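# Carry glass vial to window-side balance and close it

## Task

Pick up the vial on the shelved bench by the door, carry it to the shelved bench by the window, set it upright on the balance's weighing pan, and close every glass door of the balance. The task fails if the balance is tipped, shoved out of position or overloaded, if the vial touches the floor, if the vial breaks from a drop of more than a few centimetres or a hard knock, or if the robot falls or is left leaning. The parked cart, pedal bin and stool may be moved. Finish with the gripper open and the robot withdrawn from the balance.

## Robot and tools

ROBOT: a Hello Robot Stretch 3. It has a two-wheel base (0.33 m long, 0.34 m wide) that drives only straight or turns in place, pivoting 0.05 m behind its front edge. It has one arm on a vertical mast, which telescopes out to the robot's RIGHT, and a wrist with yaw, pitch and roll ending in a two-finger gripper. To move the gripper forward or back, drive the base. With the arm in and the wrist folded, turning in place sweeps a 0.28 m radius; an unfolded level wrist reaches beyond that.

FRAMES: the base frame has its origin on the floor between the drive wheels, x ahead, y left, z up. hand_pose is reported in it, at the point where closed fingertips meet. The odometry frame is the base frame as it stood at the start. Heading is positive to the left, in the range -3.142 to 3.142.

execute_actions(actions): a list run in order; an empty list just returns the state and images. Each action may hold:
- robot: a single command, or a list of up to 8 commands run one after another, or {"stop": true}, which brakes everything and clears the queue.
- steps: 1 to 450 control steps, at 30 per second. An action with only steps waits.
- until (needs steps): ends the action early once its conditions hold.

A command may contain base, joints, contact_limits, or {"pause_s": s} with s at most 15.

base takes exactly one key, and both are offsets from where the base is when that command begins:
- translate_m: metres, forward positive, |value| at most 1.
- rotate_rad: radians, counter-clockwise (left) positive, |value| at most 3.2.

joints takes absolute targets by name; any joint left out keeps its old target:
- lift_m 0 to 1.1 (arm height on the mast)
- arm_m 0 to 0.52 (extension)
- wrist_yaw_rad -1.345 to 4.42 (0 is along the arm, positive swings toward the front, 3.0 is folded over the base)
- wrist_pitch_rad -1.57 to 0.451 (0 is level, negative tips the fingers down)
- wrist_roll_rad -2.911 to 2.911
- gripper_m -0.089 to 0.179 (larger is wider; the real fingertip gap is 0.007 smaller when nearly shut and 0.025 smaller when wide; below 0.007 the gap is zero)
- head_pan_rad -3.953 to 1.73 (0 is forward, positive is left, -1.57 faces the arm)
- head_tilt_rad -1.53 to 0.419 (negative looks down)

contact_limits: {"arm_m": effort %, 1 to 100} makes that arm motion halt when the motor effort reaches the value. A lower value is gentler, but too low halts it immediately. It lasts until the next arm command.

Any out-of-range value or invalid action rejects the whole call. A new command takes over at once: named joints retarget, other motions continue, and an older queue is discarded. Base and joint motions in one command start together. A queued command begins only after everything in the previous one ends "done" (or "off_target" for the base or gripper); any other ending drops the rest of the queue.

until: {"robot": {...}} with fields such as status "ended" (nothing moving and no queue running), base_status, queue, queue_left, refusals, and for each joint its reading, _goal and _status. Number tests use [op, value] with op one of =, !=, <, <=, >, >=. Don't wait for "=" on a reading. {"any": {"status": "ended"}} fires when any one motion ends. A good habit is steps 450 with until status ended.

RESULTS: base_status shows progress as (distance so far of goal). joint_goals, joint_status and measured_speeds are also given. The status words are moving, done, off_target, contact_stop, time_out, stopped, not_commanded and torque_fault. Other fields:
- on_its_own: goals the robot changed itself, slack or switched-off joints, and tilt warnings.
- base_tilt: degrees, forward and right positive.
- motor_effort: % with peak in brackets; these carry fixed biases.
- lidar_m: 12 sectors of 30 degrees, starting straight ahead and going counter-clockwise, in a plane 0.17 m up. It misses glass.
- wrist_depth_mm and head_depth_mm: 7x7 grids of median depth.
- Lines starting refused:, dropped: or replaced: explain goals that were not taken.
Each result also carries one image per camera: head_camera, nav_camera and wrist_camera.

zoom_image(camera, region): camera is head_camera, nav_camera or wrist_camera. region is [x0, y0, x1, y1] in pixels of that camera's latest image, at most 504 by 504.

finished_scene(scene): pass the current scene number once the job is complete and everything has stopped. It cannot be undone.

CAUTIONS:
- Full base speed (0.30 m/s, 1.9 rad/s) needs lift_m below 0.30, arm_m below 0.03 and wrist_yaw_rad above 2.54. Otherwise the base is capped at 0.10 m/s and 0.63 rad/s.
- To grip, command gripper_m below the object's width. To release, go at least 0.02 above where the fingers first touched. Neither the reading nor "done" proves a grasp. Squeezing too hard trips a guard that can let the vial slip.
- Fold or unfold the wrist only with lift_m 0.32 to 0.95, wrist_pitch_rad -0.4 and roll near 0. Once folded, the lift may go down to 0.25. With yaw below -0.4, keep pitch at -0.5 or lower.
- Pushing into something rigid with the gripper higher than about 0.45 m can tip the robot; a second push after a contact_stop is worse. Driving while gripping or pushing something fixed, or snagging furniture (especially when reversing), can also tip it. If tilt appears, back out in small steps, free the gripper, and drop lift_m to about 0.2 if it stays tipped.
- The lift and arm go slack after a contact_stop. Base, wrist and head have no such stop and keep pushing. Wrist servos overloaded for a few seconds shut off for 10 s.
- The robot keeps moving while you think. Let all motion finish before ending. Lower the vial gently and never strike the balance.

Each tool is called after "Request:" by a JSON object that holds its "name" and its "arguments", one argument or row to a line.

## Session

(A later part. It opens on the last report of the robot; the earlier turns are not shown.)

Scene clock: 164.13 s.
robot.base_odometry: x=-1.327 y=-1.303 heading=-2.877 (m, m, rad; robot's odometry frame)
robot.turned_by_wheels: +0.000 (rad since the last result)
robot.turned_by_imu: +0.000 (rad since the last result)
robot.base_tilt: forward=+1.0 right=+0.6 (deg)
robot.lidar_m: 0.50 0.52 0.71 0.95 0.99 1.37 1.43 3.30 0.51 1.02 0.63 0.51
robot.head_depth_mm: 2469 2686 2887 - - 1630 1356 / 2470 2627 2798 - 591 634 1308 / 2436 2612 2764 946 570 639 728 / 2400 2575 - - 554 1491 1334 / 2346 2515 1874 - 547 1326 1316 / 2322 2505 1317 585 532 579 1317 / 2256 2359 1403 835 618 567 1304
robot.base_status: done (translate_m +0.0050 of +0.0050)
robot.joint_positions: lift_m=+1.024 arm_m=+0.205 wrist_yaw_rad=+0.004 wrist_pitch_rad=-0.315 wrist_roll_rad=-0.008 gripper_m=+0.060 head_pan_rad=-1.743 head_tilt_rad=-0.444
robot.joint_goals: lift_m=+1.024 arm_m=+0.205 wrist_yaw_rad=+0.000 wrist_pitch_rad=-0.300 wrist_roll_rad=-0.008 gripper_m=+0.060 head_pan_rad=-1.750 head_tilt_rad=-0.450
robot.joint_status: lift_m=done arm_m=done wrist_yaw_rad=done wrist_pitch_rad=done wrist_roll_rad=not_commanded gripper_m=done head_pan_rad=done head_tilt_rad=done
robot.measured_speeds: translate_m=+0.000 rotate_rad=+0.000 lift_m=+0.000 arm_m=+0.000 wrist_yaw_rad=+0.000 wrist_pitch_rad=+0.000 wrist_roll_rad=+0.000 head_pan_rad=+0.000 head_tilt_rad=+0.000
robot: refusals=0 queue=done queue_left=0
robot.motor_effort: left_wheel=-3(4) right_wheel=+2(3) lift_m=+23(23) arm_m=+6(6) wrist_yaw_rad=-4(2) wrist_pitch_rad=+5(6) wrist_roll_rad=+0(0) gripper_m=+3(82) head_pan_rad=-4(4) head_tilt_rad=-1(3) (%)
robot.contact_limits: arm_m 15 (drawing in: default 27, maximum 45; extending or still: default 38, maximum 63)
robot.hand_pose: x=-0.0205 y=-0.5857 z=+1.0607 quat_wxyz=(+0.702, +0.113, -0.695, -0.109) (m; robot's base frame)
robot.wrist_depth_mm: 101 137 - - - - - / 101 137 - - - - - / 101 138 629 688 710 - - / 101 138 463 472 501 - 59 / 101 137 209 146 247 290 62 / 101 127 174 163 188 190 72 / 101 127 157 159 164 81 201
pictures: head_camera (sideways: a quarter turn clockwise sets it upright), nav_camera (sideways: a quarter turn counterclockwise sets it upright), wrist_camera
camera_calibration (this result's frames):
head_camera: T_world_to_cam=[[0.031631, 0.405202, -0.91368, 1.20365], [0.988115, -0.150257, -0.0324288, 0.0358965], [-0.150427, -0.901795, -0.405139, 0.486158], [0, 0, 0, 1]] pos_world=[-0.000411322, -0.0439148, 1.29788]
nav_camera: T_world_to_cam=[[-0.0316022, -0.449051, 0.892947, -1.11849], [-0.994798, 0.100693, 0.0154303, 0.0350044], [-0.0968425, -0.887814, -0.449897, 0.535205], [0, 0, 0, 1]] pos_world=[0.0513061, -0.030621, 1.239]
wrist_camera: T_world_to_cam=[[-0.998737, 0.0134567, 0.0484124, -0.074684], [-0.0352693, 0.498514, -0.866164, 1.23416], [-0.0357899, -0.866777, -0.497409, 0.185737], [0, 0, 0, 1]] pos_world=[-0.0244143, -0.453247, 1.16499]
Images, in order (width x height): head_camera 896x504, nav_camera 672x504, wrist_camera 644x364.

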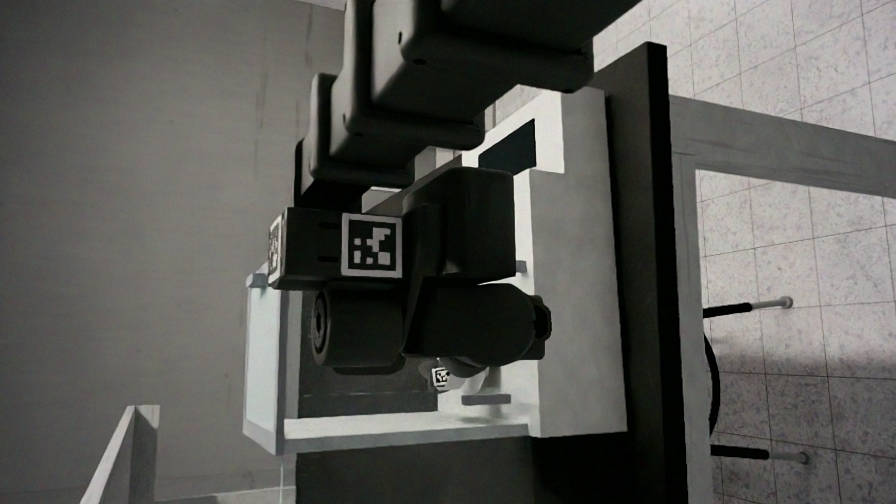

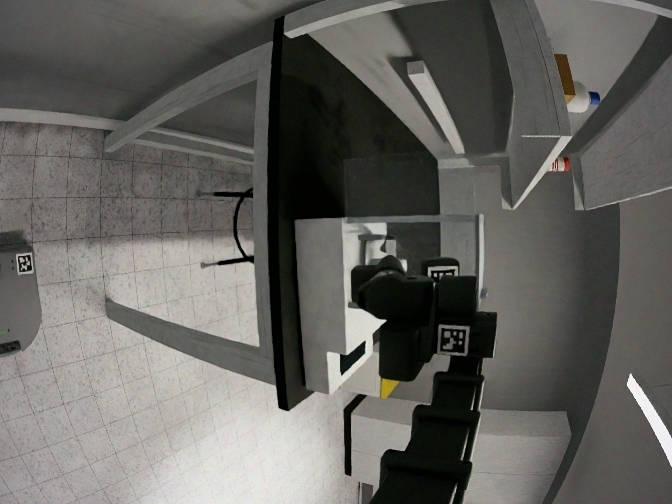

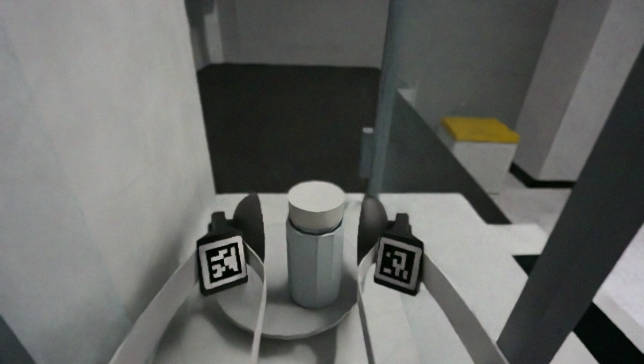

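Request:
{"name": "execute_actions", "arguments": {
  "actions": [
    {"robot": [{"joints": {"gripper_m": 0.05}}, {"joints": {"lift_m": 1.09}}, {"joints": {"gripper_m": 0.0}}, {"joints": {"arm_m": 0.06}, "contact_limits": {"arm_m": 15}}], "steps": 400, "until": {"robot": {"status": "ended"}}}
  ]
}}

Scene clock: 171.30 s.
robot.base_odometry: x=-1.327 y=-1.303 heading=-2.877 (m, m, rad; robot's odometry frame)
robot.turned_by_wheels: +0.000 (rad since the last result)
robot.turned_by_imu: +0.000 (rad since the last result)
robot.base_tilt: forward=+1.3 right=+0.5 (deg)
robot.lidar_m: 0.50 0.52 0.71 0.95 0.99 1.37 1.43 3.31 0.51 1.02 0.63 0.51
robot.head_depth_mm: 2467 - 2963 - 2038 1645 1362 / 2415 - - - 591 633 1300 / 2378 - - - 572 639 733 / 2394 2521 - - - 1485 1328 / 2336 2472 - - - 1330 1315 / 2297 2468 1208 669 536 579 1317 / 2236 2327 1410 835 619 566 1295
robot.base_status: done (translate_m +0.0050 of +0.0050)
robot.joint_positions: lift_m=+1.090 arm_m=+0.060 wrist_yaw_rad=+0.002 wrist_pitch_rad=-0.316 wrist_roll_rad=-0.008 gripper_m=+0.000 head_pan_rad=-1.743 head_tilt_rad=-0.444
robot.joint_goals: lift_m=+1.090 arm_m=+0.060 wrist_yaw_rad=+0.000 wrist_pitch_rad=-0.300 wrist_roll_rad=-0.008 gripper_m=+0.000 head_pan_rad=-1.750 head_tilt_rad=-0.450
robot.joint_status: lift_m=done arm_m=done wrist_yaw_rad=done wrist_pitch_rad=done wrist_roll_rad=not_commanded gripper_m=done head_pan_rad=done head_tilt_rad=done
robot.measured_speeds: translate_m=+0.000 rotate_rad=+0.000 lift_m=+0.000 arm_m=+0.000 wrist_yaw_rad=+0.000 wrist_pitch_rad=+0.000 wrist_roll_rad=+0.000 head_pan_rad=+0.000 head_tilt_rad=+0.000
robot: refusals=0 queue=done queue_left=0
robot.motor_effort: left_wheel=-3(3) right_wheel=+3(2) lift_m=+40(43) arm_m=-5(5) wrist_yaw_rad=-1(2) wrist_pitch_rad=+5(5) wrist_roll_rad=+0(0) gripper_m=-2(80) head_pan_rad=-3(5) head_tilt_rad=-1(2) (%)
robot.contact_limits: arm_m 15 (drawing in: default 27, maximum 45; extending or still: default 38, maximum 63)
robot.hand_pose: x=-0.0211 y=-0.4415 z=+1.1259 quat_wxyz=(+0.702, +0.113, -0.695, -0.111) (m; robot's base frame)
robot.wrist_depth_mm: 604 792 262 - - - - / 579 792 309 - - - - / 599 763 310 866 - - - / 565 602 306 416 604 - - / 468 473 308 - 341 - - / 388 387 330 268 279 338 - / 327 330 283 286 292 303 -
pictures: head_camera (sideways: a quarter turn clockwise sets it upright), nav_camera (sideways: a quarter turn counterclockwise sets it upright), wrist_camera
camera_calibration (this result's frames):
head_camera: T_world_to_cam=[[0.0316412, 0.405256, -0.913655, 1.20362], [0.988115, -0.150257, -0.0324275, 0.0358949], [-0.150425, -0.901771, -0.405194, 0.486229], [0, 0, 0, 1]] pos_world=[-0.000411375, -0.0439146, 1.29788]
nav_camera: T_world_to_cam=[[-0.0316124, -0.449104, 0.89292, -1.11845], [-0.994798, 0.100694, 0.015426, 0.0350099], [-0.0968398, -0.887788, -0.44995, 0.535274], [0, 0, 0, 1]] pos_world=[0.0513067, -0.0306174, 1.239]
wrist_camera: T_world_to_cam=[[-0.998702, 0.015789, 0.0484284, -0.0793287], [-0.0340875, 0.499314, -0.86575, 1.21858], [-0.0378503, -0.866277, -0.498128, 0.344172], [0, 0, 0, 1]] pos_world=[-0.0246605, -0.309052, 1.23027]
Images, in order (width x height): head_camera 896x504, nav_camera 672x504, wrist_camera 644x364.

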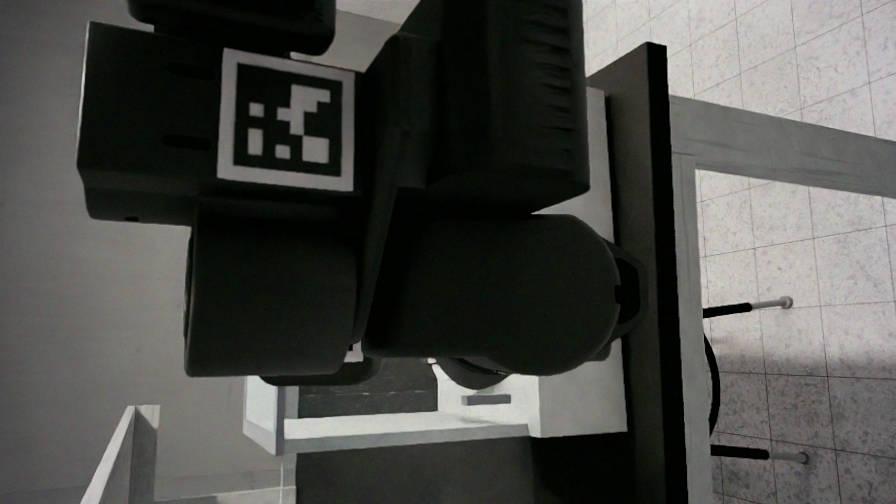

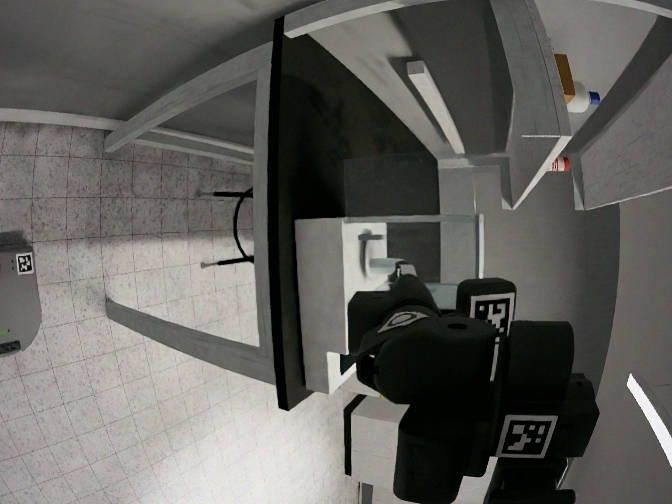

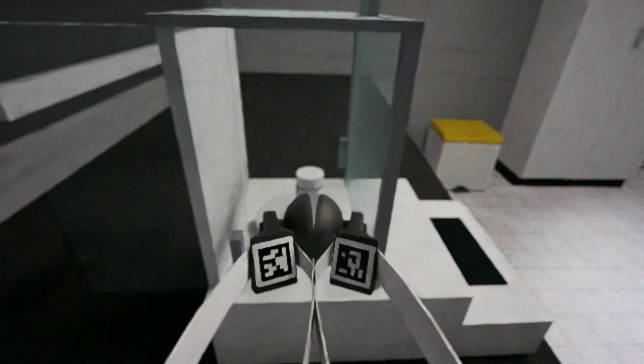

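Request:
{"name": "execute_actions", "arguments": {
  "actions": [
    {"robot": [{"base": {"translate_m": 0.060}, "joints": {"lift_m": 1.02, "gripper_m": 0.045}}, {"joints": {"arm_m": 0.095}, "contact_limits": {"arm_m": 13}}], "steps": 400, "until": {"robot": {"status": "ended"}}}
  ]
}}

Scene clock: 177.73 s.
robot.base_odometry: x=-1.384 y=-1.319 heading=-2.877 (m, m, rad; robot's odometry frame)
robot.turned_by_wheels: +0.000 (rad since the last result)
robot.turned_by_imu: +0.000 (rad since the last result)
robot.base_tilt: forward=+1.0 right=+0.5 (deg)
robot.lidar_m: 0.44 0.45 0.63 0.95 0.99 1.37 1.49 3.32 0.54 1.02 0.59 0.45
robot.head_depth_mm: 2491 2693 2910 - - 1521 1352 / 2473 2659 2845 - - 658 732 / 2403 2622 2769 - - 1571 1340 / 2386 2581 1714 - - 1532 1323 / 2339 2516 1485 - - 1519 1319 / 2301 2496 1470 905 612 584 1307 / 1005 1866 1581 889 619 571 1305
robot.base_status: done (translate_m +0.0600 of +0.0600)
robot.joint_positions: lift_m=+1.020 arm_m=+0.095 wrist_yaw_rad=+0.002 wrist_pitch_rad=-0.316 wrist_roll_rad=-0.008 gripper_m=+0.045 head_pan_rad=-1.743 head_tilt_rad=-0.444
robot.joint_goals: lift_m=+1.020 arm_m=+0.095 wrist_yaw_rad=+0.000 wrist_pitch_rad=-0.300 wrist_roll_rad=-0.008 gripper_m=+0.045 head_pan_rad=-1.750 head_tilt_rad=-0.450
robot.joint_status: lift_m=done arm_m=done wrist_yaw_rad=done wrist_pitch_rad=done wrist_roll_rad=not_commanded gripper_m=done head_pan_rad=done head_tilt_rad=done
robot.measured_speeds: translate_m=+0.000 rotate_rad=+0.000 lift_m=+0.000 arm_m=+0.000 wrist_yaw_rad=+0.000 wrist_pitch_rad=+0.000 wrist_roll_rad=+0.000 head_pan_rad=+0.000 head_tilt_rad=+0.000
robot: refusals=0 queue=done queue_left=0
robot.motor_effort: left_wheel=-4(6) right_wheel=+3(6) lift_m=+23(37) arm_m=+6(5) wrist_yaw_rad=-1(1) wrist_pitch_rad=+5(5) wrist_roll_rad=+0(0) gripper_m=+0(81) head_pan_rad=-3(4) head_tilt_rad=-1(1) (%)
robot.contact_limits: arm_m 13 (drawing in: default 27, maximum 45; extending or still: default 38, maximum 63)
robot.hand_pose: x=-0.0211 y=-0.4756 z=+1.0564 quat_wxyz=(+0.701, +0.113, -0.695, -0.111) (m; robot's base frame)
robot.wrist_depth_mm: 498 746 - - - - - / 532 786 - - - - - / 533 656 669 690 371 - - / 467 470 482 269 287 303 - / 367 374 385 221 244 228 312 / 303 306 294 204 213 215 231 / 257 258 263 230 241 243 252
pictures: head_camera (sideways: a quarter turn clockwise sets it upright), nav_camera (sideways: a quarter turn counterclockwise sets it upright), wrist_camera
camera_calibration (this result's frames):
head_camera: T_world_to_cam=[[0.0316415, 0.405257, -0.913655, 1.20362], [0.988115, -0.150258, -0.0324275, 0.0358949], [-0.150425, -0.90177, -0.405195, 0.48623], [0, 0, 0, 1]] pos_world=[-0.00041139, -0.0439146, 1.29788]
nav_camera: T_world_to_cam=[[-0.0316126, -0.449104, 0.89292, -1.11845], [-0.994798, 0.100695, 0.015426, 0.03501], [-0.09684, -0.887787, -0.449951, 0.535275], [0, 0, 0, 1]] pos_world=[0.0513067, -0.0306173, 1.239]
wrist_camera: T_world_to_cam=[[-0.998702, 0.0157672, 0.0484368, -0.0754445], [-0.0340876, 0.499725, -0.865513, 1.17541], [-0.0378518, -0.866041, -0.498539, 0.280537], [0, 0, 0, 1]] pos_world=[-0.0246607, -0.343236, 1.16085]
Images, in order (width x height): head_camera 896x504, nav_camera 672x504, wrist_camera 644x364.

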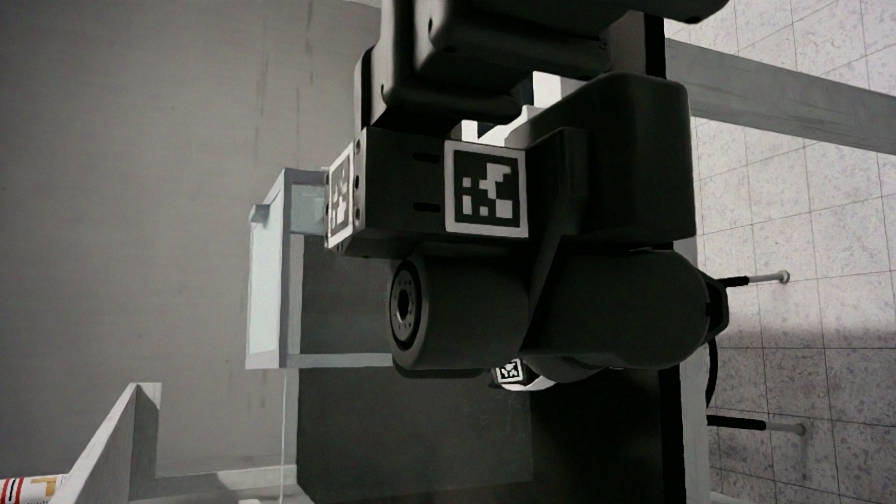

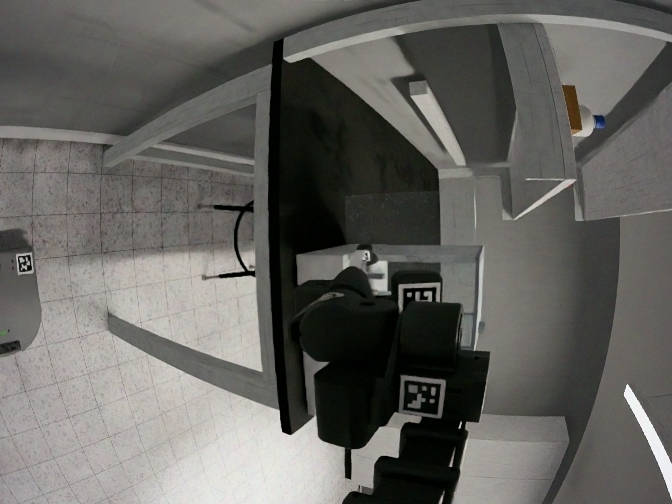

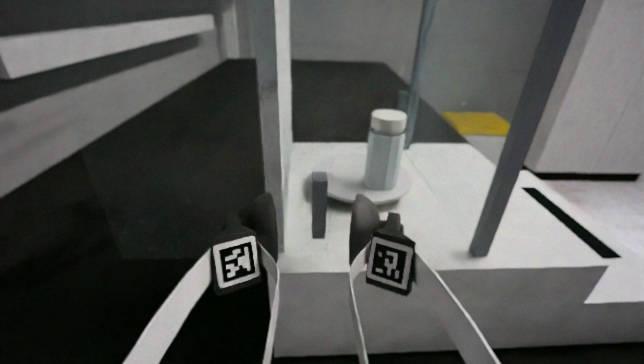

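Request:
{"name": "zoom_image", "arguments": {
  "camera": "wrist_camera",
  "region": [230, 140, 430, 300]
}}

Region (230, 140, 430, 300) of wrist_camera's 644x364 image, scaled by 2.520; it fills the top 403 rows of this view, and the rest is white.

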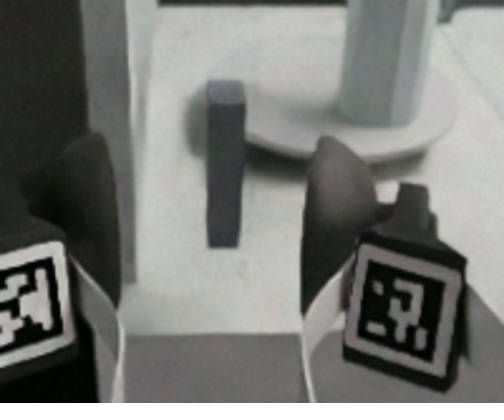

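Request:
{"name": "execute_actions", "arguments": {
  "actions": [
    {"robot": [{"joints": {"arm_m": 0.101}, "contact_limits": {"arm_m": 13}}, {"base": {"translate_m": -0.04}}], "steps": 400, "until": {"robot": {"status": "ended"}}}
  ]
}}

Scene clock: 188.17 s.
robot.base_odometry: x=-1.346 y=-1.308 heading=-2.877 (m, m, rad; robot's odometry frame)
robot.turned_by_wheels: +0.000 (rad since the last result)
robot.turned_by_imu: +0.000 (rad since the last result)
robot.base_tilt: forward=+1.1 right=+0.6 (deg)
robot.lidar_m: 0.48 0.50 0.69 0.95 0.99 1.37 1.45 3.30 0.52 1.02 0.62 0.49
robot.head_depth_mm: 2508 2705 2888 - - 1617 1354 / 2472 2661 2824 - 612 637 1248 / 2426 2631 2798 - - 1488 1269 / 2401 2547 663 - - 1544 1319 / 2342 2527 1488 - - 1501 1323 / 2319 2484 1323 623 544 581 1312 / 2212 2259 1565 888 618 569 1302
robot.base_status: done (translate_m -0.0400 of -0.0400)
robot.joint_positions: lift_m=+1.020 arm_m=+0.101 wrist_yaw_rad=+0.003 wrist_pitch_rad=-0.317 wrist_roll_rad=-0.008 gripper_m=+0.045 head_pan_rad=-1.743 head_tilt_rad=-0.444
robot.joint_goals: lift_m=+1.020 arm_m=+0.101 wrist_yaw_rad=+0.000 wrist_pitch_rad=-0.300 wrist_roll_rad=-0.008 gripper_m=+0.045 head_pan_rad=-1.750 head_tilt_rad=-0.450
robot.joint_status: lift_m=done arm_m=done wrist_yaw_rad=done wrist_pitch_rad=done wrist_roll_rad=not_commanded gripper_m=done head_pan_rad=done head_tilt_rad=done
robot.measured_speeds: translate_m=+0.000 rotate_rad=+0.000 lift_m=+0.000 arm_m=+0.000 wrist_yaw_rad=+0.000 wrist_pitch_rad=+0.000 wrist_roll_rad=+0.000 head_pan_rad=+0.000 head_tilt_rad=+0.000
robot: refusals=0 queue=done queue_left=0
robot.motor_effort: left_wheel=-3(8) right_wheel=+2(3) lift_m=+23(23) arm_m=+7(7) wrist_yaw_rad=-2(2) wrist_pitch_rad=+5(5) wrist_roll_rad=+0(0) gripper_m=+0(0) head_pan_rad=-4(4) head_tilt_rad=-2(1) (%)
robot.contact_limits: arm_m 13 (drawing in: default 27, maximum 45; extending or still: default 38, maximum 63)
robot.hand_pose: x=-0.0209 y=-0.4814 z=+1.0562 quat_wxyz=(+0.702, +0.113, -0.695, -0.111) (m; robot's base frame)
robot.wrist_depth_mm: 549 694 224 - - - - / 573 782 223 - - - - / 568 666 223 627 638 - - / 470 473 261 252 283 - - / 365 367 253 225 223 247 - / 302 307 200 201 206 207 243 / 257 258 231 221 230 235 243
pictures: head_camera (sideways: a quarter turn clockwise sets it upright), nav_camera (sideways: a quarter turn counterclockwise sets it upright), wrist_camera
camera_calibration (this result's frames):
head_camera: T_world_to_cam=[[0.0316417, 0.405258, -0.913655, 1.20362], [0.988115, -0.150258, -0.0324275, 0.0358948], [-0.150425, -0.90177, -0.405196, 0.486231], [0, 0, 0, 1]] pos_world=[-0.000411395, -0.0439146, 1.29788]
nav_camera: T_world_to_cam=[[-0.0316129, -0.449105, 0.892919, -1.11845], [-0.994798, 0.100695, 0.0154259, 0.0350101], [-0.09684, -0.887787, -0.449952, 0.535277], [0, 0, 0, 1]] pos_world=[0.0513067, -0.0306173, 1.239]
wrist_camera: T_world_to_cam=[[-0.998717, 0.0147023, 0.0484522, -0.0756303], [-0.0345999, 0.500484, -0.865054, 1.17803], [-0.0369679, -0.865621, -0.499334, 0.276427], [0, 0, 0, 1]] pos_world=[-0.0245547, -0.349193, 1.16075]
Images, in order (width x height): head_camera 896x504, nav_camera 672x504, wrist_camera 644x364.

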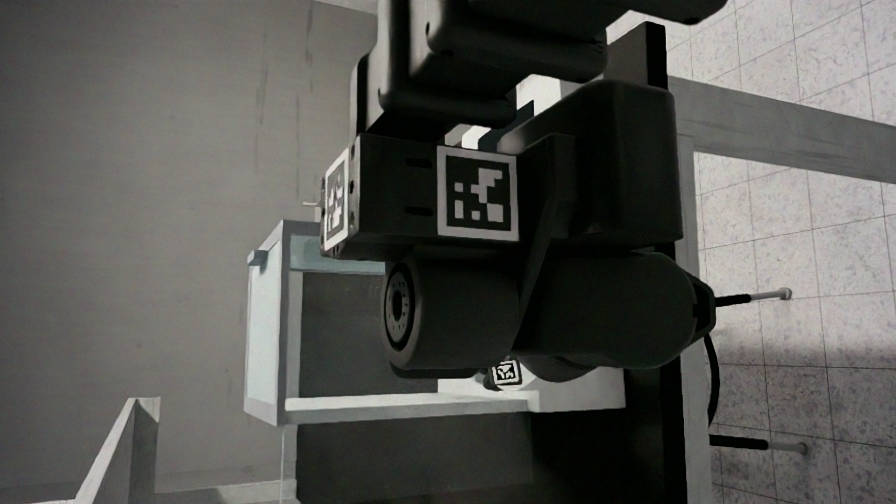

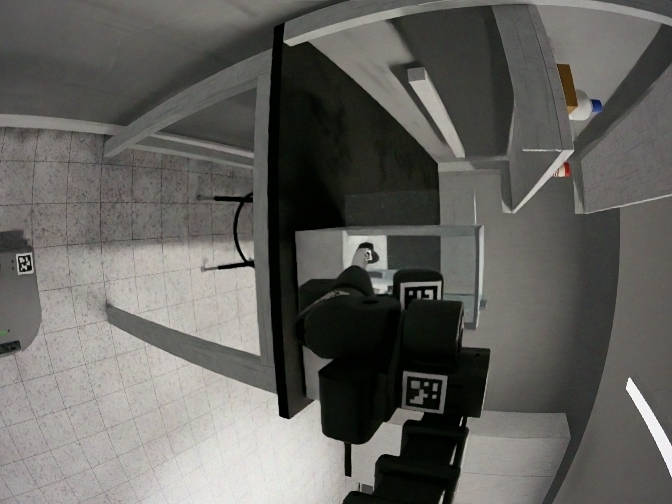

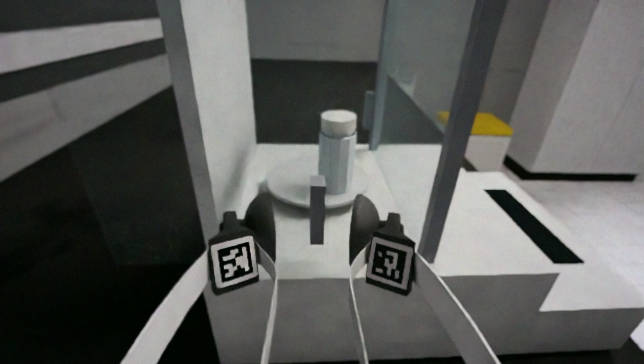

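Request:
{"name": "execute_actions", "arguments": {
  "actions": [
    {"robot": [{"joints": {"arm_m": 0.099}, "contact_limits": {"arm_m": 13}}, {"base": {"translate_m": -0.055}}], "steps": 400, "until": {"robot": {"status": "ended"}}}
  ]
}}

Scene clock: 193.63 s.
robot.base_odometry: x=-1.293 y=-1.294 heading=-2.876 (m, m, rad; robot's odometry frame)
robot.turned_by_wheels: +0.000 (rad since the last result)
robot.turned_by_imu: +0.000 (rad since the last result)
robot.base_tilt: forward=+1.1 right=+0.5 (deg)
robot.lidar_m: 0.53 0.55 0.77 0.95 0.99 1.38 1.42 3.33 0.50 1.02 0.65 0.55
robot.head_depth_mm: 2483 2699 2896 - - 1682 1357 / 2455 2687 2872 - 2409 1565 1346 / 2407 2630 2768 - - 625 695 / 2393 2563 2662 - - 1530 1329 / 2346 2528 1226 - - 1474 1317 / 2320 2474 1446 670 535 577 1311 / 2249 2430 528 599 535 565 1302
robot.base_status: done (translate_m -0.0550 of -0.0550)
robot.joint_positions: lift_m=+1.020 arm_m=+0.099 wrist_yaw_rad=+0.005 wrist_pitch_rad=-0.319 wrist_roll_rad=-0.008 gripper_m=+0.045 head_pan_rad=-1.743 head_tilt_rad=-0.444
robot.joint_goals: lift_m=+1.020 arm_m=+0.099 wrist_yaw_rad=+0.000 wrist_pitch_rad=-0.300 wrist_roll_rad=-0.008 gripper_m=+0.045 head_pan_rad=-1.750 head_tilt_rad=-0.450
robot.joint_status: lift_m=done arm_m=done wrist_yaw_rad=done wrist_pitch_rad=done wrist_roll_rad=not_commanded gripper_m=done head_pan_rad=done head_tilt_rad=done
robot.measured_speeds: translate_m=+0.000 rotate_rad=+0.000 lift_m=+0.000 arm_m=+0.000 wrist_yaw_rad=+0.000 wrist_pitch_rad=+0.000 wrist_roll_rad=+0.000 head_pan_rad=+0.000 head_tilt_rad=+0.000
robot: refusals=0 queue=done queue_left=0
robot.motor_effort: left_wheel=-2(9) right_wheel=+2(4) lift_m=+23(23) arm_m=-4(7) wrist_yaw_rad=-5(4) wrist_pitch_rad=+6(6) wrist_roll_rad=+0(0) gripper_m=+1(1) head_pan_rad=-4(4) head_tilt_rad=-3(1) (%)
robot.contact_limits: arm_m 13 (drawing in: default 27, maximum 45; extending or still: default 38, maximum 63)
robot.hand_pose: x=-0.0203 y=-0.4801 z=+1.0559 quat_wxyz=(+0.702, +0.115, -0.695, -0.110) (m; robot's base frame)
robot.wrist_depth_mm: 151 199 - - - - - / 543 199 - - - - - / 587 201 331 356 840 - - / 473 201 263 264 317 - - / 363 218 235 218 234 311 - / 301 198 201 201 208 241 - / 256 249 220 226 234 238 -
pictures: head_camera (sideways: a quarter turn clockwise sets it upright), nav_camera (sideways: a quarter turn counterclockwise sets it upright), wrist_camera
camera_calibration (this result's frames):
head_camera: T_world_to_cam=[[0.0316419, 0.405258, -0.913654, 1.20362], [0.988115, -0.150258, -0.0324274, 0.0358948], [-0.150425, -0.90177, -0.405196, 0.486232], [0, 0, 0, 1]] pos_world=[-0.000411405, -0.0439146, 1.29788]
nav_camera: T_world_to_cam=[[-0.0316131, -0.449106, 0.892919, -1.11845], [-0.994798, 0.100695, 0.0154258, 0.0350102], [-0.0968402, -0.887786, -0.449953, 0.535277], [0, 0, 0, 1]] pos_world=[0.0513067, -0.0306173, 1.239]
wrist_camera: T_world_to_cam=[[-0.998751, 0.0121467, 0.048475, -0.0762996], [-0.0358533, 0.50156, -0.86438, 1.17688], [-0.0348125, -0.865038, -0.500498, 0.279015], [0, 0, 0, 1]] pos_world=[-0.0242961, -0.347989, 1.16061]
Images, in order (width x height): head_camera 896x504, nav_camera 672x504, wrist_camera 644x364.

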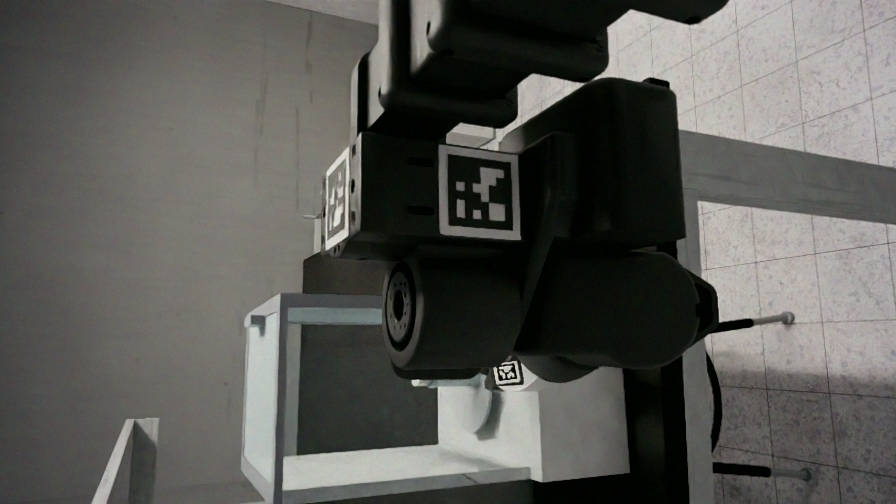

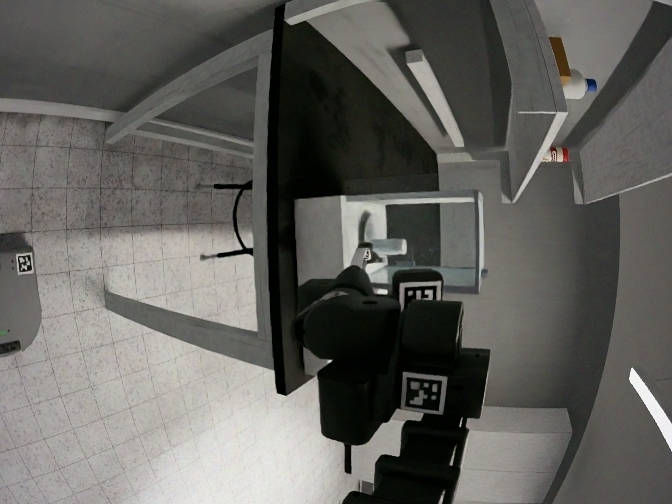

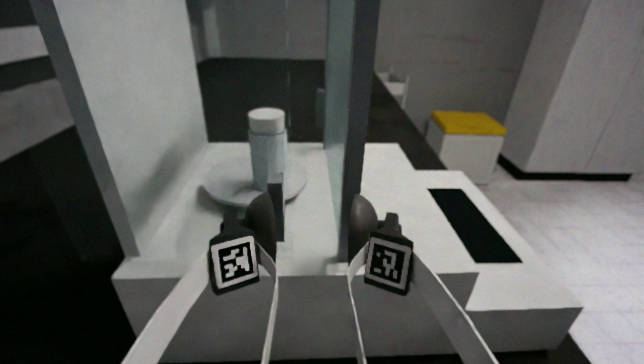

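Request:
{"name": "execute_actions", "arguments": {
  "actions": [
    {"robot": [{"joints": {"arm_m": 0.0975}, "contact_limits": {"arm_m": 13}}, {"base": {"translate_m": -0.024}}], "steps": 400, "until": {"robot": {"status": "ended"}}}
  ]
}}

Request:
{"name": "zoom_image", "arguments": {
  "camera": "wrist_camera",
  "region": [200, 80, 400, 300]
}}

Scene clock: 198.97 s.
robot.base_odometry: x=-1.270 y=-1.288 heading=-2.877 (m, m, rad; robot's odometry frame)
robot.turned_by_wheels: +0.000 (rad since the last result)
robot.turned_by_imu: +0.000 (rad since the last result)
robot.base_tilt: forward=+1.0 right=+0.6 (deg)
robot.lidar_m: 0.55 0.58 0.80 0.95 0.99 1.37 1.42 3.32 0.49 1.02 0.67 0.57
robot.head_depth_mm: 2460 2697 2881 - - 1678 1356 / 2463 2679 2864 - - 1618 1348 / 2417 2602 2786 - - 628 726 / 2385 2570 2696 - - 1532 1291 / 2364 2514 1486 - - 1500 1316 / 2319 2478 1449 570 534 575 1308 / 2266 2386 1285 587 520 566 1299
robot.base_status: done (translate_m -0.0240 of -0.0240)
robot.joint_positions: lift_m=+1.020 arm_m=+0.098 wrist_yaw_rad=+0.005 wrist_pitch_rad=-0.319 wrist_roll_rad=-0.008 gripper_m=+0.045 head_pan_rad=-1.743 head_tilt_rad=-0.444
robot.joint_goals: lift_m=+1.020 arm_m=+0.098 wrist_yaw_rad=+0.000 wrist_pitch_rad=-0.300 wrist_roll_rad=-0.008 gripper_m=+0.045 head_pan_rad=-1.750 head_tilt_rad=-0.450
robot.joint_status: lift_m=done arm_m=done wrist_yaw_rad=done wrist_pitch_rad=done wrist_roll_rad=not_commanded gripper_m=done head_pan_rad=done head_tilt_rad=done
robot.measured_speeds: translate_m=+0.000 rotate_rad=+0.000 lift_m=+0.000 arm_m=+0.000 wrist_yaw_rad=+0.000 wrist_pitch_rad=+0.000 wrist_roll_rad=+0.000 head_pan_rad=+0.000 head_tilt_rad=+0.000
robot: refusals=0 queue=done queue_left=0
robot.motor_effort: left_wheel=-3(7) right_wheel=+2(3) lift_m=+23(23) arm_m=-5(7) wrist_yaw_rad=-3(4) wrist_pitch_rad=+6(5) wrist_roll_rad=+0(1) gripper_m=-1(0) head_pan_rad=-4(4) head_tilt_rad=-1(2) (%)
robot.contact_limits: arm_m 13 (drawing in: default 27, maximum 45; extending or still: default 38, maximum 63)
robot.hand_pose: x=-0.0204 y=-0.4787 z=+1.0559 quat_wxyz=(+0.702, +0.115, -0.695, -0.110) (m; robot's base frame)
robot.wrist_depth_mm: 171 244 - - - - - / 171 245 - - - - - / 176 246 603 640 - - - / 411 244 249 288 355 - - / 357 215 234 220 275 - - / 290 197 204 202 216 242 - / 256 219 224 228 237 241 -
pictures: head_camera (sideways: a quarter turn clockwise sets it upright), nav_camera (sideways: a quarter turn counterclockwise sets it upright), wrist_camera
camera_calibration (this result's frames):
head_camera: T_world_to_cam=[[0.0316417, 0.405258, -0.913655, 1.20362], [0.988115, -0.150258, -0.0324275, 0.0358948], [-0.150425, -0.90177, -0.405196, 0.486232], [0, 0, 0, 1]] pos_world=[-0.000411389, -0.0439146, 1.29788]
nav_camera: T_world_to_cam=[[-0.0316129, -0.449106, 0.892919, -1.11845], [-0.994798, 0.100695, 0.0154259, 0.0350102], [-0.0968399, -0.887786, -0.449952, 0.535277], [0, 0, 0, 1]] pos_world=[0.0513067, -0.0306172, 1.239]
wrist_camera: T_world_to_cam=[[-0.998747, 0.0124473, 0.0484768, -0.0762459], [-0.0357039, 0.501571, -0.864379, 1.17617], [-0.0350737, -0.865027, -0.500498, 0.280249], [0, 0, 0, 1]] pos_world=[-0.0243273, -0.346558, 1.16061]
Images, in order (width x height): head_camera 896x504, nav_camera 672x504, wrist_camera 644x364.

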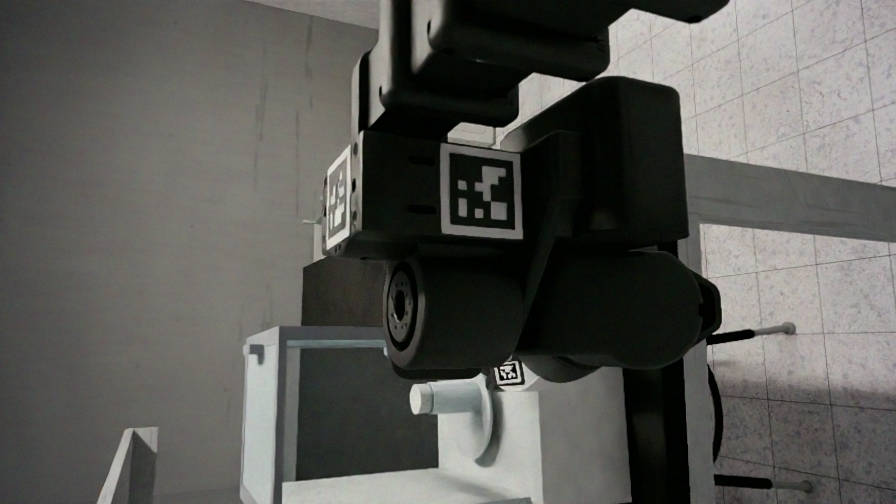

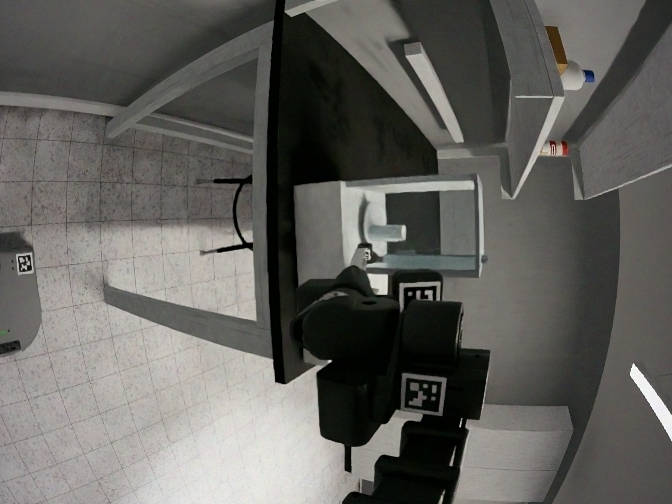

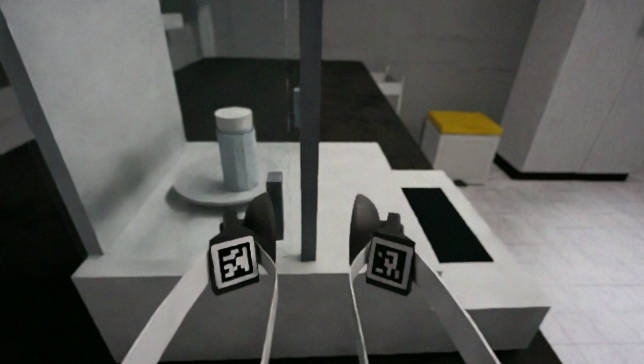

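Region (200, 80, 400, 300) of wrist_camera's 644x364 image, scaled by 2.291; it fills the left 458 columns of this view, and the rest is white.

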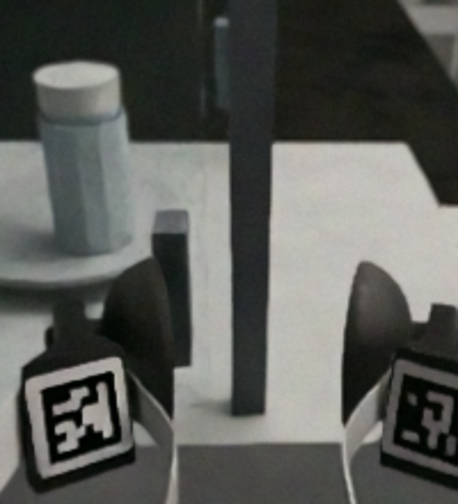

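Request:
{"name": "execute_actions", "arguments": {
  "actions": [
    {"robot": {"base": {"translate_m": -0.010}}, "steps": 400, "until": {"robot": {"status": "ended"}}},
    {"steps": 5}
  ]
}}

Request:
{"name": "zoom_image", "arguments": {
  "camera": "wrist_camera",
  "region": [200, 80, 400, 300]
}}

Scene clock: 202.67 s.
robot.base_odometry: x=-1.260 y=-1.285 heading=-2.877 (m, m, rad; robot's odometry frame)
robot.turned_by_wheels: +0.000 (rad since the last result)
robot.turned_by_imu: +0.000 (rad since the last result)
robot.base_tilt: forward=+1.0 right=+0.6 (deg)
robot.lidar_m: 0.56 0.59 0.81 0.95 0.99 1.36 1.43 3.30 0.49 0.51 0.67 0.58
robot.head_depth_mm: 2508 2690 2870 - - 1678 1353 / 2477 2669 2855 - - 1610 1346 / 2415 2615 2777 - - 631 1237 / 2364 2575 2685 - - 1529 1257 / 2347 2547 1500 - - 1498 1321 / 2301 2476 1452 572 535 574 1316 / 2257 2420 1414 596 524 564 1296
robot.base_status: done (translate_m -0.0100 of -0.0100)
robot.joint_positions: lift_m=+1.020 arm_m=+0.098 wrist_yaw_rad=+0.005 wrist_pitch_rad=-0.319 wrist_roll_rad=-0.008 gripper_m=+0.045 head_pan_rad=-1.743 head_tilt_rad=-0.444
robot.joint_goals: lift_m=+1.020 arm_m=+0.098 wrist_yaw_rad=+0.000 wrist_pitch_rad=-0.300 wrist_roll_rad=-0.008 gripper_m=+0.045 head_pan_rad=-1.750 head_tilt_rad=-0.450
robot.joint_status: lift_m=done arm_m=done wrist_yaw_rad=done wrist_pitch_rad=done wrist_roll_rad=not_commanded gripper_m=done head_pan_rad=done head_tilt_rad=done
robot.measured_speeds: translate_m=+0.000 rotate_rad=+0.000 lift_m=+0.000 arm_m=+0.000 wrist_yaw_rad=+0.000 wrist_pitch_rad=+0.000 wrist_roll_rad=+0.000 head_pan_rad=+0.000 head_tilt_rad=+0.000
robot: refusals=0 queue=done queue_left=0
robot.motor_effort: left_wheel=-3(7) right_wheel=+2(3) lift_m=+23(23) arm_m=-5(5) wrist_yaw_rad=-4(3) wrist_pitch_rad=+5(5) wrist_roll_rad=+0(0) gripper_m=-1(1) head_pan_rad=-4(4) head_tilt_rad=-1(1) (%)
robot.contact_limits: arm_m 13 (drawing in: default 27, maximum 45; extending or still: default 38, maximum 63)
robot.hand_pose: x=-0.0204 y=-0.4787 z=+1.0559 quat_wxyz=(+0.702, +0.115, -0.695, -0.110) (m; robot's base frame)
robot.wrist_depth_mm: 184 265 - - - - - / 184 265 - - - - - / 188 263 612 628 - - - / 195 258 248 278 378 - - / 336 222 235 220 286 - - / 282 197 203 203 216 247 - / 254 218 223 229 236 249 -
pictures: head_camera (sideways: a quarter turn clockwise sets it upright), nav_camera (sideways: a quarter turn counterclockwise sets it upright), wrist_camera
camera_calibration (this result's frames):
head_camera: T_world_to_cam=[[0.0316418, 0.405258, -0.913655, 1.20362], [0.988115, -0.150258, -0.0324275, 0.0358948], [-0.150425, -0.90177, -0.405196, 0.486231], [0, 0, 0, 1]] pos_world=[-0.000411395, -0.0439146, 1.29788]
nav_camera: T_world_to_cam=[[-0.0316129, -0.449105, 0.892919, -1.11845], [-0.994798, 0.100695, 0.0154259, 0.0350102], [-0.09684, -0.887787, -0.449952, 0.535277], [0, 0, 0, 1]] pos_world=[0.0513067, -0.0306173, 1.239]
wrist_camera: T_world_to_cam=[[-0.998746, 0.0125225, 0.0484766, -0.0762274], [-0.035666, 0.501574, -0.864379, 1.17617], [-0.0351388, -0.865024, -0.500498, 0.280249], [0, 0, 0, 1]] pos_world=[-0.0243351, -0.346558, 1.16061]
Images, in order (width x height): head_camera 896x504, nav_camera 672x504, wrist_camera 644x364.

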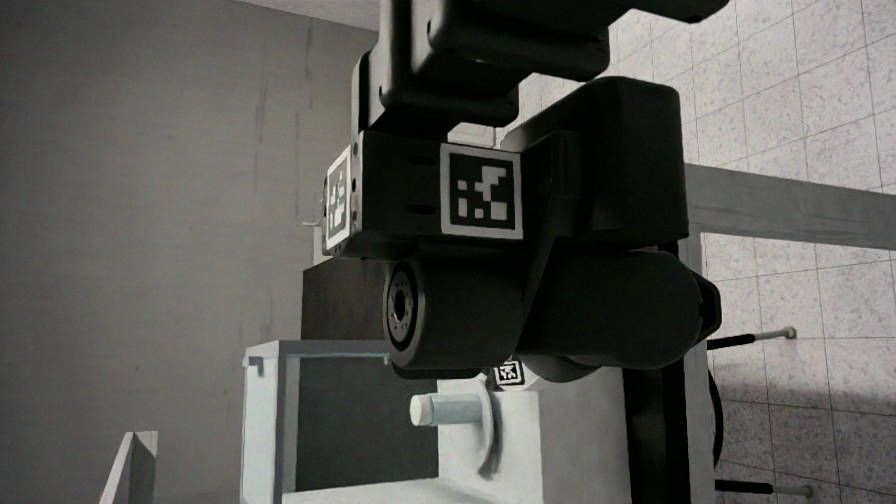

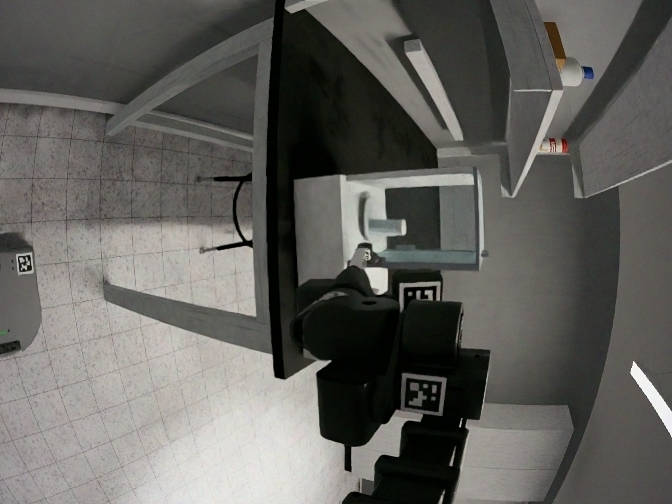

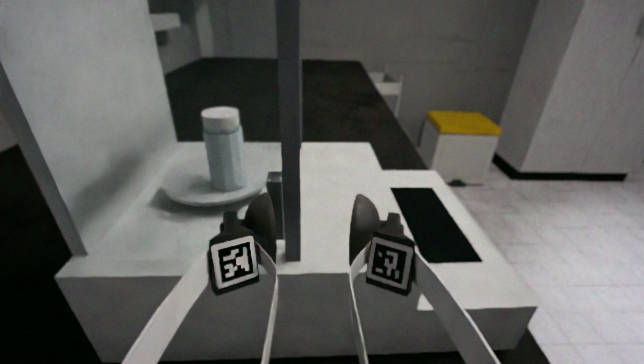

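Region (200, 80, 400, 300) of wrist_camera's 644x364 image, scaled by 2.291; it fills the left 458 columns of this view, and the rest is white.

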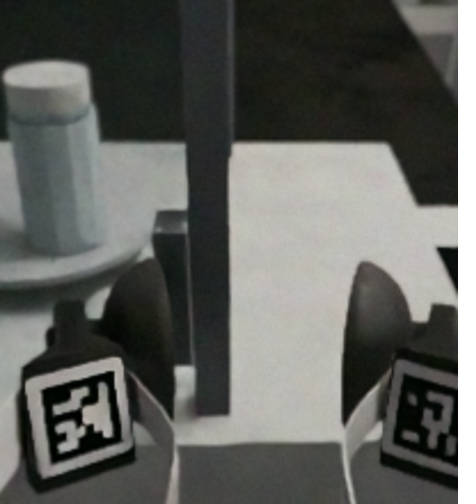

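Nearly there; one more small push to reach the stop.

Request:
{"name": "execute_actions", "arguments": {
  "actions": [
    {"robot": {"base": {"translate_m": -0.005}}, "steps": 400, "until": {"robot": {"status": "ended"}}},
    {"steps": 5}
  ]
}}

Request:
{"name": "zoom_image", "arguments": {
  "camera": "wrist_camera",
  "region": [200, 80, 400, 300]
}}

Scene clock: 205.20 s.
robot.base_odometry: x=-1.255 y=-1.284 heading=-2.876 (m, m, rad; robot's odometry frame)
robot.turned_by_wheels: +0.000 (rad since the last result)
robot.turned_by_imu: +0.000 (rad since the last result)
robot.base_tilt: forward=+1.1 right=+0.7 (deg)
robot.lidar_m: 0.57 0.59 0.82 0.95 0.99 1.36 1.43 3.29 0.49 0.49 0.68 0.59
robot.head_depth_mm: 2523 2702 2905 - - 1685 1356 / 2457 2657 2852 - - 1620 1349 / 2420 2613 2772 - - 638 1272 / 2392 2576 2667 - - 1487 1232 / 2353 2521 1496 - - 1514 1316 / 2296 2458 1456 600 533 575 1317 / 2265 2408 1422 598 526 564 1306
robot.base_status: done (translate_m -0.0050 of -0.0050)
robot.joint_positions: lift_m=+1.020 arm_m=+0.098 wrist_yaw_rad=+0.008 wrist_pitch_rad=-0.319 wrist_roll_rad=-0.008 gripper_m=+0.045 head_pan_rad=-1.743 head_tilt_rad=-0.444
robot.joint_goals: lift_m=+1.020 arm_m=+0.098 wrist_yaw_rad=+0.000 wrist_pitch_rad=-0.300 wrist_roll_rad=-0.008 gripper_m=+0.045 head_pan_rad=-1.750 head_tilt_rad=-0.450
robot.joint_status: lift_m=done arm_m=done wrist_yaw_rad=done wrist_pitch_rad=done wrist_roll_rad=not_commanded gripper_m=done head_pan_rad=done head_tilt_rad=done
robot.measured_speeds: translate_m=+0.000 rotate_rad=+0.000 lift_m=+0.000 arm_m=+0.000 wrist_yaw_rad=+0.000 wrist_pitch_rad=+0.000 wrist_roll_rad=+0.000 head_pan_rad=+0.000 head_tilt_rad=+0.000
robot: refusals=0 queue=done queue_left=0
robot.motor_effort: left_wheel=-1(7) right_wheel=+0(2) lift_m=+23(23) arm_m=-5(5) wrist_yaw_rad=-6(6) wrist_pitch_rad=+5(6) wrist_roll_rad=+0(0) gripper_m=-2(2) head_pan_rad=-4(4) head_tilt_rad=-1(2) (%)
robot.contact_limits: arm_m 13 (drawing in: default 27, maximum 45; extending or still: default 38, maximum 63)
robot.hand_pose: x=-0.0195 y=-0.4787 z=+1.0559 quat_wxyz=(+0.702, +0.116, -0.694, -0.109) (m; robot's base frame)
robot.wrist_depth_mm: 188 271 - - - - - / 188 271 - - - - - / 188 272 350 640 - - - / 194 258 250 293 375 - - / 338 222 231 227 291 - - / 281 197 204 202 217 249 - / 248 220 225 228 236 250 -
pictures: head_camera (sideways: a quarter turn clockwise sets it upright), nav_camera (sideways: a quarter turn counterclockwise sets it upright), wrist_camera
camera_calibration (this result's frames):
head_camera: T_world_to_cam=[[0.0316418, 0.405258, -0.913655, 1.20362], [0.988115, -0.150258, -0.0324275, 0.0358948], [-0.150425, -0.90177, -0.405196, 0.486232], [0, 0, 0, 1]] pos_world=[-0.000411394, -0.0439146, 1.29788]
nav_camera: T_world_to_cam=[[-0.0316129, -0.449106, 0.892919, -1.11845], [-0.994798, 0.100695, 0.0154259, 0.0350102], [-0.09684, -0.887786, -0.449952, 0.535277], [0, 0, 0, 1]] pos_world=[0.0513067, -0.0306172, 1.239]
wrist_camera: T_world_to_cam=[[-0.998784, 0.00892617, 0.0484798, -0.0771052], [-0.0374745, 0.501442, -0.864379, 1.1761], [-0.0320254, -0.865145, -0.500498, 0.280286], [0, 0, 0, 1]] pos_world=[-0.0239616, -0.346568, 1.16061]
Images, in order (width x height): head_camera 896x504, nav_camera 672x504, wrist_camera 644x364.

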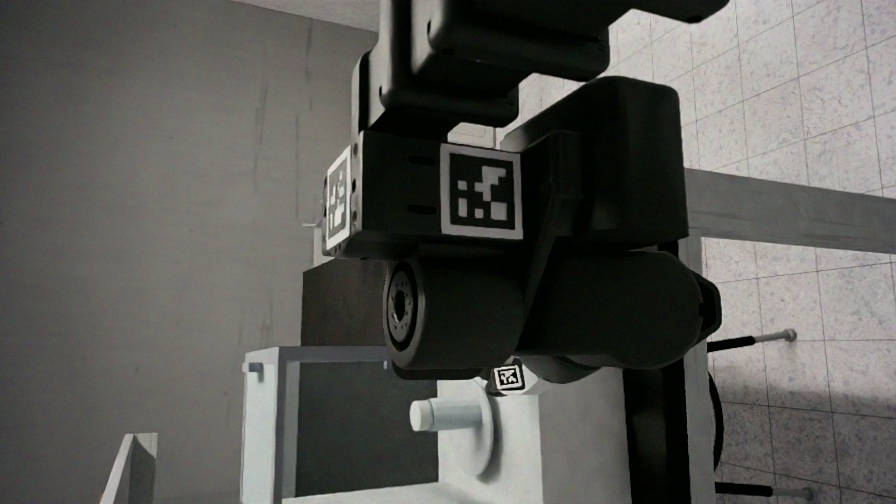

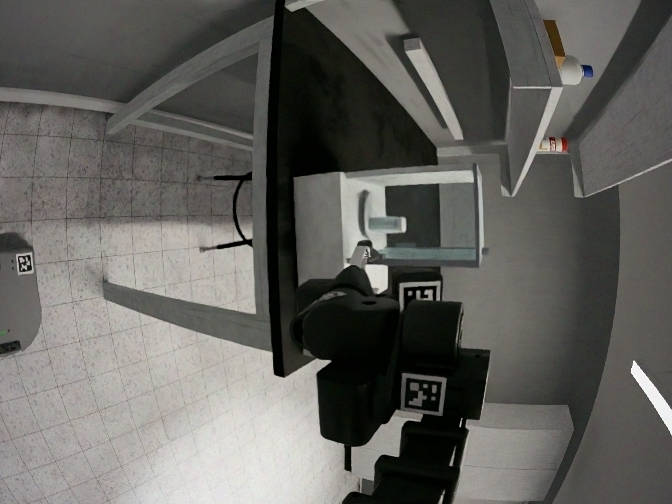

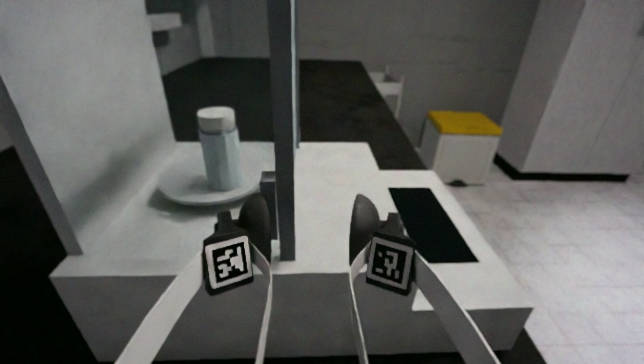

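Region (200, 80, 400, 300) of wrist_camera's 644x364 image, scaled by 2.291; it fills the left 458 columns of this view, and the rest is white.

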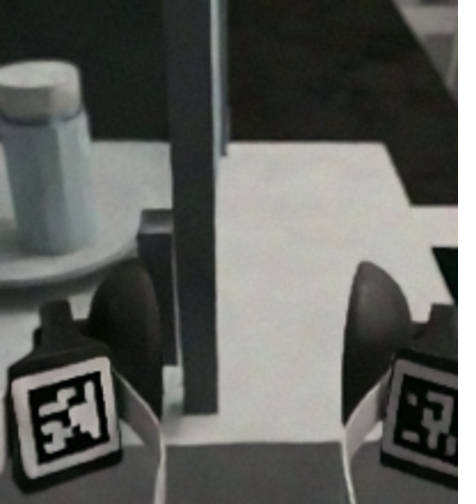

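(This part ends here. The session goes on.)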